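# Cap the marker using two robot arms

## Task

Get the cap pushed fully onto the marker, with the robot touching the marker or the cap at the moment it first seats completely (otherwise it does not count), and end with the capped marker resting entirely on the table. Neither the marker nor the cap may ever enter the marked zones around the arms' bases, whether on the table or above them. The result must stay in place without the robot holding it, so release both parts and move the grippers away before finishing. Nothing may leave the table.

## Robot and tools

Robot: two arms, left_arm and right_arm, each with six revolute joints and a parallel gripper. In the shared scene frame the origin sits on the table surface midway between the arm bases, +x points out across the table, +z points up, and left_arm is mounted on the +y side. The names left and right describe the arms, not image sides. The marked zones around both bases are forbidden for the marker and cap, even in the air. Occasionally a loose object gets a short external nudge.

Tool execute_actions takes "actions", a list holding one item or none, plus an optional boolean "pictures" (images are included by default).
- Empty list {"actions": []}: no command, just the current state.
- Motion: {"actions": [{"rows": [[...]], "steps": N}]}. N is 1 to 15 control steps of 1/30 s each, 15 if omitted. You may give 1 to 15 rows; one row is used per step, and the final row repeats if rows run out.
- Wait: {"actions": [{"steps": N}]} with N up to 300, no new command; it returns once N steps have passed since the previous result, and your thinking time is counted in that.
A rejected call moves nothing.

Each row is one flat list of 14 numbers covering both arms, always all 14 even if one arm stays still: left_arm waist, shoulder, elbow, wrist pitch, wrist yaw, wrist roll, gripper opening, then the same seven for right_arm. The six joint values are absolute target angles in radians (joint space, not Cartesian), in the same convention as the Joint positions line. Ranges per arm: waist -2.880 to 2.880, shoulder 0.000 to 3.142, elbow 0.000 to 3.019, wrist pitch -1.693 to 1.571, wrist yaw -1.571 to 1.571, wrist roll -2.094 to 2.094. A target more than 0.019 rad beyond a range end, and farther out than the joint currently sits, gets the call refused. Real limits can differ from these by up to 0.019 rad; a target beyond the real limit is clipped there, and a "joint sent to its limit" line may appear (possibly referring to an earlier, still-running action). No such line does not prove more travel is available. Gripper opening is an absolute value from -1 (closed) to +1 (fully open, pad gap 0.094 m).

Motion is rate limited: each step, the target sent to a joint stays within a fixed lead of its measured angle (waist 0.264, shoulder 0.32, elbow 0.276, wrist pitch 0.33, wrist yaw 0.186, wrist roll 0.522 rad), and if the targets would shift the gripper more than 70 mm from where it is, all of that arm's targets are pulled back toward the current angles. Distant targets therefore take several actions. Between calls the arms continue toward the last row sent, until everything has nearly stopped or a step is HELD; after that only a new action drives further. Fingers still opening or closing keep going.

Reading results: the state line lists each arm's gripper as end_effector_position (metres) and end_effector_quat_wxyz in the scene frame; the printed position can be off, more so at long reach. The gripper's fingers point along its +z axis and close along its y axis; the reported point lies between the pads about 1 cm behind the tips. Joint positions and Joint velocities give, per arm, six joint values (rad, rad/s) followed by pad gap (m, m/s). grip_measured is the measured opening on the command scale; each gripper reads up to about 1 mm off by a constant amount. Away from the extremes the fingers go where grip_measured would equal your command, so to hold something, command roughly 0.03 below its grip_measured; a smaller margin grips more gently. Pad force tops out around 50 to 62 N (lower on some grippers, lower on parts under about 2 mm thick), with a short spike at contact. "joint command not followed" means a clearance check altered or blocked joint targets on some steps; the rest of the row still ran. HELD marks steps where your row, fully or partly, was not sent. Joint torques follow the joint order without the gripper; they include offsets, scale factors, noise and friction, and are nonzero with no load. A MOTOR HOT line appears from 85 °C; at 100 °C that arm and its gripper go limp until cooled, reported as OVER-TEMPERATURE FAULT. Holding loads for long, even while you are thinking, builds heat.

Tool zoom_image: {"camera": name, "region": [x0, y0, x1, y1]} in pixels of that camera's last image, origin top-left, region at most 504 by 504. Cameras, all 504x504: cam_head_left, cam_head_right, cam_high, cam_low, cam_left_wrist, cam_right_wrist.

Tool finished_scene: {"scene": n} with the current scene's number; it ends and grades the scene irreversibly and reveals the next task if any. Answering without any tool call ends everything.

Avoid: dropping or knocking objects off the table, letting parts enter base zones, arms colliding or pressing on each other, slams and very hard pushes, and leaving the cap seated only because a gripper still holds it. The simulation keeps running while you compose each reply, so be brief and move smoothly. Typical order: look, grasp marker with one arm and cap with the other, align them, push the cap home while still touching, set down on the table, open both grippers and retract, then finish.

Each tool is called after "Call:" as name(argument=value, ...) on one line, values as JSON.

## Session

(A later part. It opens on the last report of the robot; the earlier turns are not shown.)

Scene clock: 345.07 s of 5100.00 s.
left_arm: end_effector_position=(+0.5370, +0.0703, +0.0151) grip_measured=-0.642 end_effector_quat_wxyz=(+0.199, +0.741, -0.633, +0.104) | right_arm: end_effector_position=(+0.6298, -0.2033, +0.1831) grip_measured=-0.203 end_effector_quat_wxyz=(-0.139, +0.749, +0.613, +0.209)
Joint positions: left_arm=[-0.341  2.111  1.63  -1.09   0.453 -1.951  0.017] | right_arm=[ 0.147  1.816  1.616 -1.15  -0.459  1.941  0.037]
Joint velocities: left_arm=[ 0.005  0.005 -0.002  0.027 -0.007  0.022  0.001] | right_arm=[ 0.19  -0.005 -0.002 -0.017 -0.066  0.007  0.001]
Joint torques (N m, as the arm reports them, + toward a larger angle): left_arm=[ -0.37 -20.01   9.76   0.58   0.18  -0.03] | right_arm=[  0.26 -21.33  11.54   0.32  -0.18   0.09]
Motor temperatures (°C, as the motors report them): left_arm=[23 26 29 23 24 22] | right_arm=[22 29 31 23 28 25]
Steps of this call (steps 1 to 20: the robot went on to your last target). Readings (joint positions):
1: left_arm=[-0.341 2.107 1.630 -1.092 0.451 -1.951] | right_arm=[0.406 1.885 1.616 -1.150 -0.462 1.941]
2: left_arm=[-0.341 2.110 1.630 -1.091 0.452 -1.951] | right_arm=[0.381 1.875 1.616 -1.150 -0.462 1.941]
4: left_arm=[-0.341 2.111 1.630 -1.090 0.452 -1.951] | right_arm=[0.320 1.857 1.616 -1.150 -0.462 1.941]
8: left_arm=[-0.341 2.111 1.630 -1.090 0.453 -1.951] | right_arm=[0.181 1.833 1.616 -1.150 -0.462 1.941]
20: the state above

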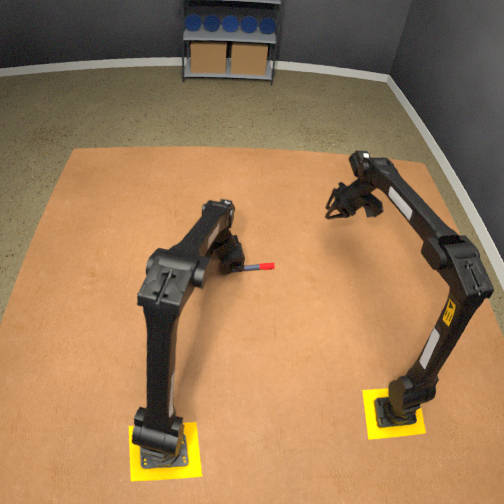

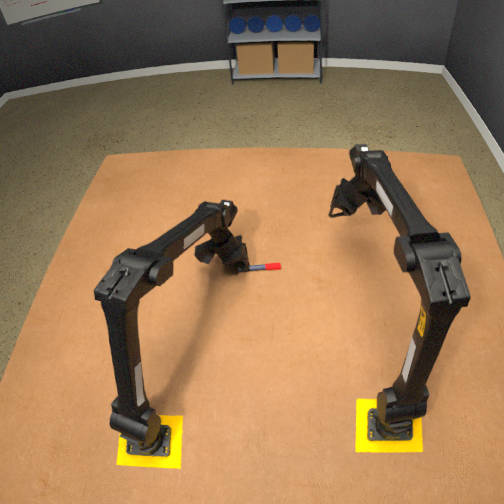

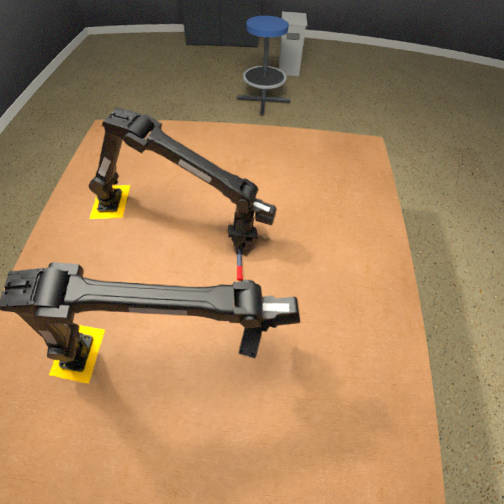

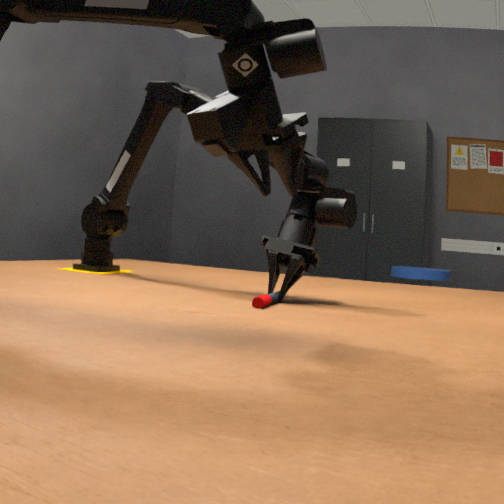

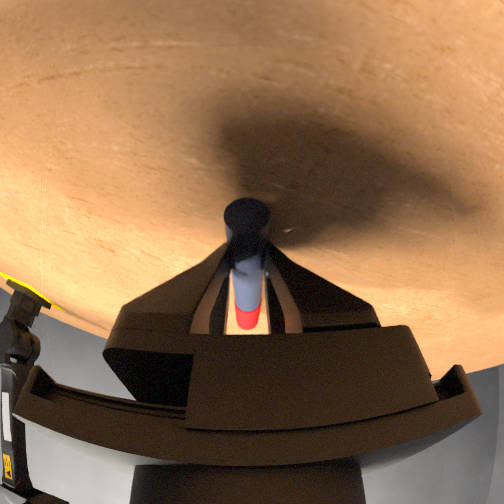

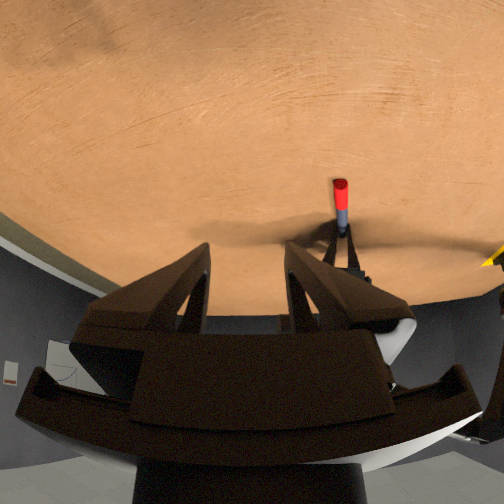

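Call:
execute_actions(actions=[{"rows":[[-0.342,2.1,1.64,-1.075,0.45,-1.95,-0.45,0.15,1.8,1.625,-1.15,-0.461,1.941,-0.2]],"steps":8}], pictures=false)

Call:
execute_actions(actions=[{"rows":[[-0.342,1.95,1.64,-1.09,0.45,-1.95,-0.4,0.15,1.8,1.625,-1.15,-0.461,1.941,-0.2]],"steps":12}], pictures=false)

Call:
execute_actions(actions=[{"rows":[[0.0,1.8,1.64,-1.09,0.45,-1.95,-0.2,0.15,1.8,1.625,-1.15,-0.461,1.941,-0.2]],"steps":15}], pictures=false)

Call:
execute_actions(actions=[{"steps":20}])

Call:
zoom_image(camera="cam_head_left", region=[215,245,290,290])

Scene clock: 357.30 s of 5100.00 s.
left_arm: end_effector_position=(+0.5370, +0.0704, +0.0151) grip_measured=-0.453 end_effector_quat_wxyz=(+0.199, +0.741, -0.633, +0.104) | right_arm: end_effector_position=(+0.6283, -0.1974, +0.1832) grip_measured=-0.203 end_effector_quat_wxyz=(-0.140, +0.746, +0.617, +0.208)
Joint positions: left_arm=[-0.341  2.111  1.63  -1.09   0.452 -1.951  0.026] | right_arm=[ 0.157  1.816  1.616 -1.15  -0.46   1.941  0.037]
Joint velocities: left_arm=[-0.015 -0.005  0.002  0.002  0.022 -0.051 -0.   ] | right_arm=[-0.015 -0.005 -0.007  0.017  0.066  0.037 -0.   ]
Joint torques (N m, as the arm reports them, + toward a larger angle): left_arm=[ -0.17 -21.04   9.75   0.58   0.21  -0.03] | right_arm=[  0.38 -21.14  11.41   0.25  -0.16   0.14]
Motor temperatures (°C, as the motors report them): left_arm=[23 26 29 23 23 22] | right_arm=[21 29 30 23 27 25]
Steps of this call (steps 1 to 30: the robot went on to your last target; steps 31 to 90: nothing new was sent; then 8.97 s passed at rest; steps 91 to 98: all 8 steps of this action). Readings (joint positions):
91: left_arm=[-0.341 2.111 1.630 -1.090 0.452 -1.951] | right_arm=[0.157 1.816 1.616 -1.150 -0.460 1.941]
92: left_arm=[-0.341 2.111 1.630 -1.090 0.452 -1.951] | right_arm=[0.157 1.816 1.616 -1.150 -0.460 1.941]
94: left_arm=[-0.341 2.111 1.630 -1.090 0.452 -1.951] | right_arm=[0.157 1.816 1.616 -1.150 -0.460 1.941]
98: the state above

Scene clock: 357.70 s of 5100.00 s.
left_arm: end_effector_position=(+0.5450, +0.0687, +0.1220) grip_measured=-0.403 end_effector_quat_wxyz=(+0.158, +0.725, -0.646, +0.179) | right_arm: end_effector_position=(+0.6283, -0.1974, +0.1832) grip_measured=-0.203 end_effector_quat_wxyz=(-0.140, +0.746, +0.617, +0.208)
Joint positions: left_arm=[-0.341  1.926  1.621 -1.09   0.451 -1.951  0.028] | right_arm=[ 0.157  1.816  1.616 -1.15  -0.46   1.941  0.037]
Joint velocities: left_arm=[ 0.005 -0.151 -0.017 -0.007  0.037  0.022 -0.   ] | right_arm=[-0.015 -0.015 -0.007  0.007 -0.051 -0.081  0.   ]
Joint torques (N m, as the arm reports them, + toward a larger angle): left_arm=[ -0.36 -15.64  11.54   0.25   0.23  -0.01] | right_arm=[  1.19 -21.15  11.34   0.41  -0.18   0.07]
Motor temperatures (°C, as the motors report them): left_arm=[23 26 29 23 23 22] | right_arm=[21 29 30 23 27 25]
Steps of this call (steps 1 to 12: all 12 steps of this action). Readings (joint positions):
1: left_arm=[-0.341 2.105 1.629 -1.090 0.451 -1.951] | right_arm=[0.157 1.816 1.616 -1.150 -0.460 1.941]
2: left_arm=[-0.341 2.096 1.624 -1.090 0.451 -1.951] | right_arm=[0.157 1.816 1.616 -1.150 -0.460 1.941]
4: left_arm=[-0.341 2.066 1.621 -1.090 0.451 -1.951] | right_arm=[0.157 1.816 1.616 -1.150 -0.460 1.941]
8: left_arm=[-0.341 1.981 1.621 -1.090 0.451 -1.951] | right_arm=[0.157 1.816 1.616 -1.150 -0.460 1.941]
12: the state above

Scene clock: 358.20 s of 5100.00 s.
left_arm: end_effector_position=(+0.5794, +0.2855, +0.1805) grip_measured=-0.203 end_effector_quat_wxyz=(+0.093, +0.818, -0.515, +0.240) | right_arm: end_effector_position=(+0.6283, -0.1974, +0.1832) grip_measured=-0.203 end_effector_quat_wxyz=(-0.140, +0.746, +0.617, +0.208)
Joint positions: left_arm=[ 0.012  1.827  1.619 -1.09   0.448 -1.951  0.037] | right_arm=[ 0.157  1.816  1.616 -1.15  -0.46   1.941  0.037]
Joint velocities: left_arm=[ 0.62  -0.21   0.007 -0.002 -0.022  0.037 -0.001] | right_arm=[-0.015 -0.005 -0.007 -0.012 -0.051 -0.051  0.001]
Joint torques (N m, as the arm reports them, + toward a larger angle): left_arm=[ -4.67 -18.72  12.09   0.4    0.42   0.  ] | right_arm=[  0.83 -21.53  11.7    0.38  -0.22   0.05]
Motor temperatures (°C, as the motors report them): left_arm=[23 26 29 23 23 22] | right_arm=[21 29 30 23 26 25]
Steps of this call (steps 1 to 15: all 15 steps of this action). Readings (joint positions):
1: left_arm=[-0.335 1.918 1.621 -1.090 0.452 -1.951] | right_arm=[0.157 1.816 1.616 -1.150 -0.460 1.941]
2: left_arm=[-0.329 1.913 1.619 -1.090 0.453 -1.951] | right_arm=[0.157 1.816 1.616 -1.150 -0.460 1.941]
4: left_arm=[-0.298 1.901 1.619 -1.090 0.453 -1.951] | right_arm=[0.157 1.816 1.616 -1.150 -0.460 1.941]
8: left_arm=[-0.197 1.875 1.619 -1.090 0.453 -1.951] | right_arm=[0.157 1.816 1.616 -1.150 -0.460 1.941]
15: the state above

Scene clock: 358.87 s of 5100.00 s.
left_arm: end_effector_position=(+0.5783, +0.2812, +0.1928) grip_measured=-0.203 end_effector_quat_wxyz=(+0.087, +0.813, -0.519, +0.247) | right_arm: end_effector_position=(+0.6283, -0.1974, +0.1832) grip_measured=-0.203 end_effector_quat_wxyz=(-0.140, +0.746, +0.617, +0.208)
Joint positions: left_arm=[ 0.006  1.806  1.619 -1.09   0.448 -1.951  0.037] | right_arm=[ 0.157  1.816  1.616 -1.15  -0.46   1.941  0.037]
Joint velocities: left_arm=[ 0.005 -0.005  0.012  0.007 -0.066  0.022  0.   ] | right_arm=[ 0.005 -0.005  0.002 -0.002  0.007  0.037 -0.001]
Joint torques (N m, as the arm reports them, + toward a larger angle): left_arm=[ -0.67 -17.72  12.19   0.45   0.33   0.  ] | right_arm=[  0.29 -21.91  11.58   0.42  -0.18   0.06]
Motor temperatures (°C, as the motors report them): left_arm=[23 26 29 23 23 22] | right_arm=[21 29 30 23 26 25]
Steps of this call (steps 1 to 20: the robot went on to your last target). Readings (joint positions):
1: left_arm=[0.029 1.820 1.619 -1.090 0.447 -1.951] | right_arm=[0.157 1.816 1.616 -1.150 -0.460 1.941]
2: left_arm=[0.039 1.815 1.619 -1.090 0.447 -1.951] | right_arm=[0.157 1.816 1.616 -1.150 -0.460 1.941]
4: left_arm=[0.043 1.808 1.619 -1.090 0.447 -1.951] | right_arm=[0.157 1.816 1.616 -1.150 -0.460 1.941]
8: left_arm=[0.022 1.806 1.619 -1.090 0.447 -1.951] | right_arm=[0.157 1.816 1.616 -1.150 -0.460 1.941]
20: the state above

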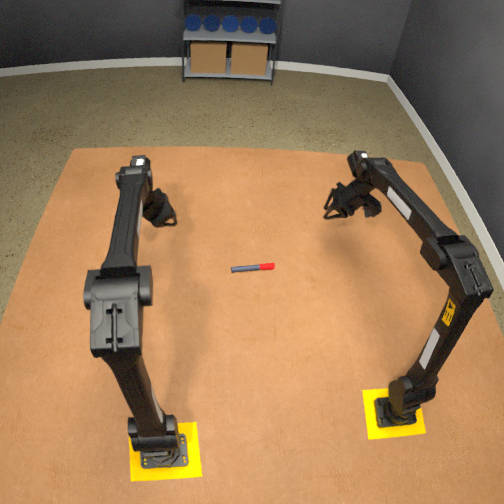

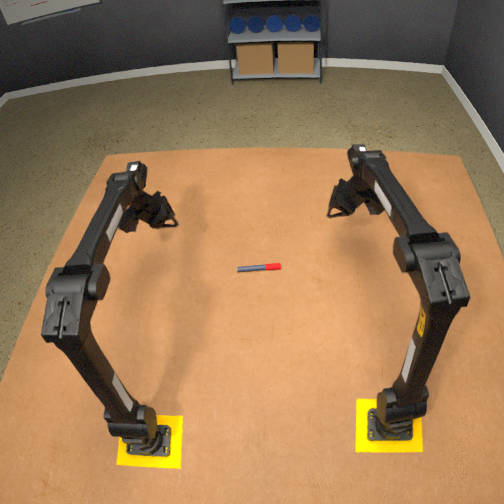

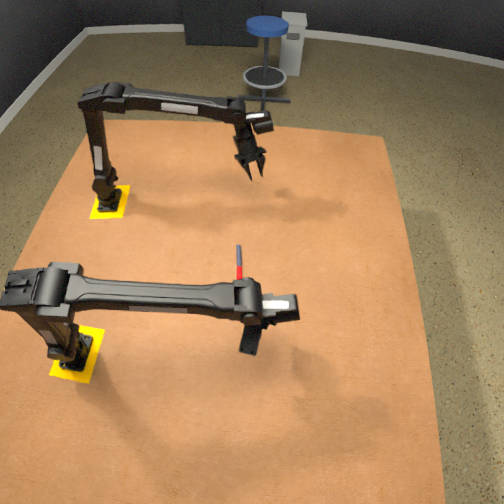

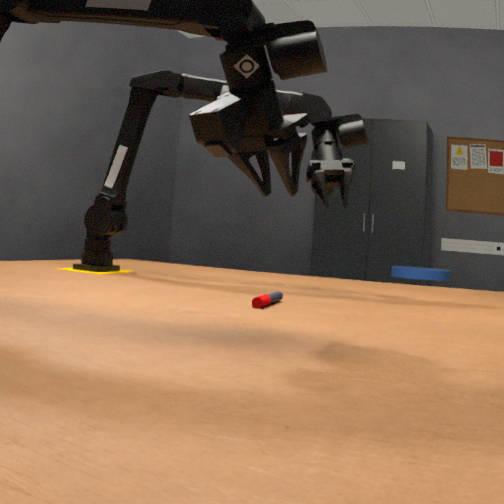

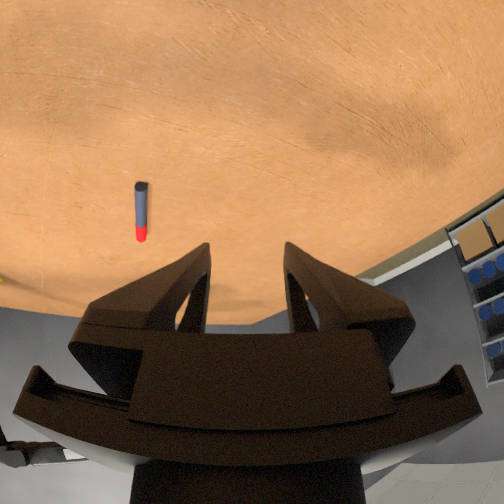

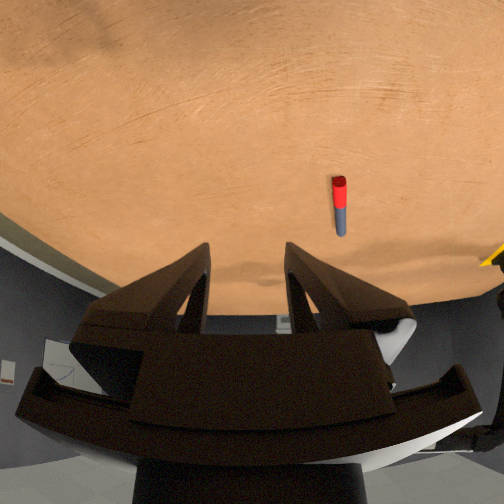

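Region (215, 245, 290, 290) of cam_head_left's 504x504 image, scaled by 6.720, with more detail than that image has; it fills the top 302 rows of this view, and the rest is white.

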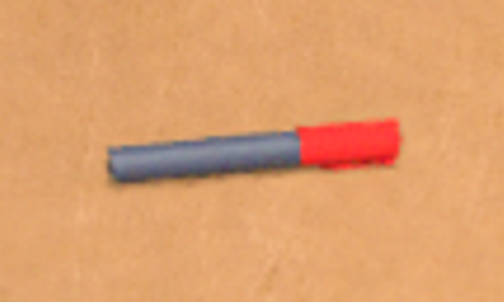

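Call:
finished_scene(scene=2)

The scene is finished: the task was done.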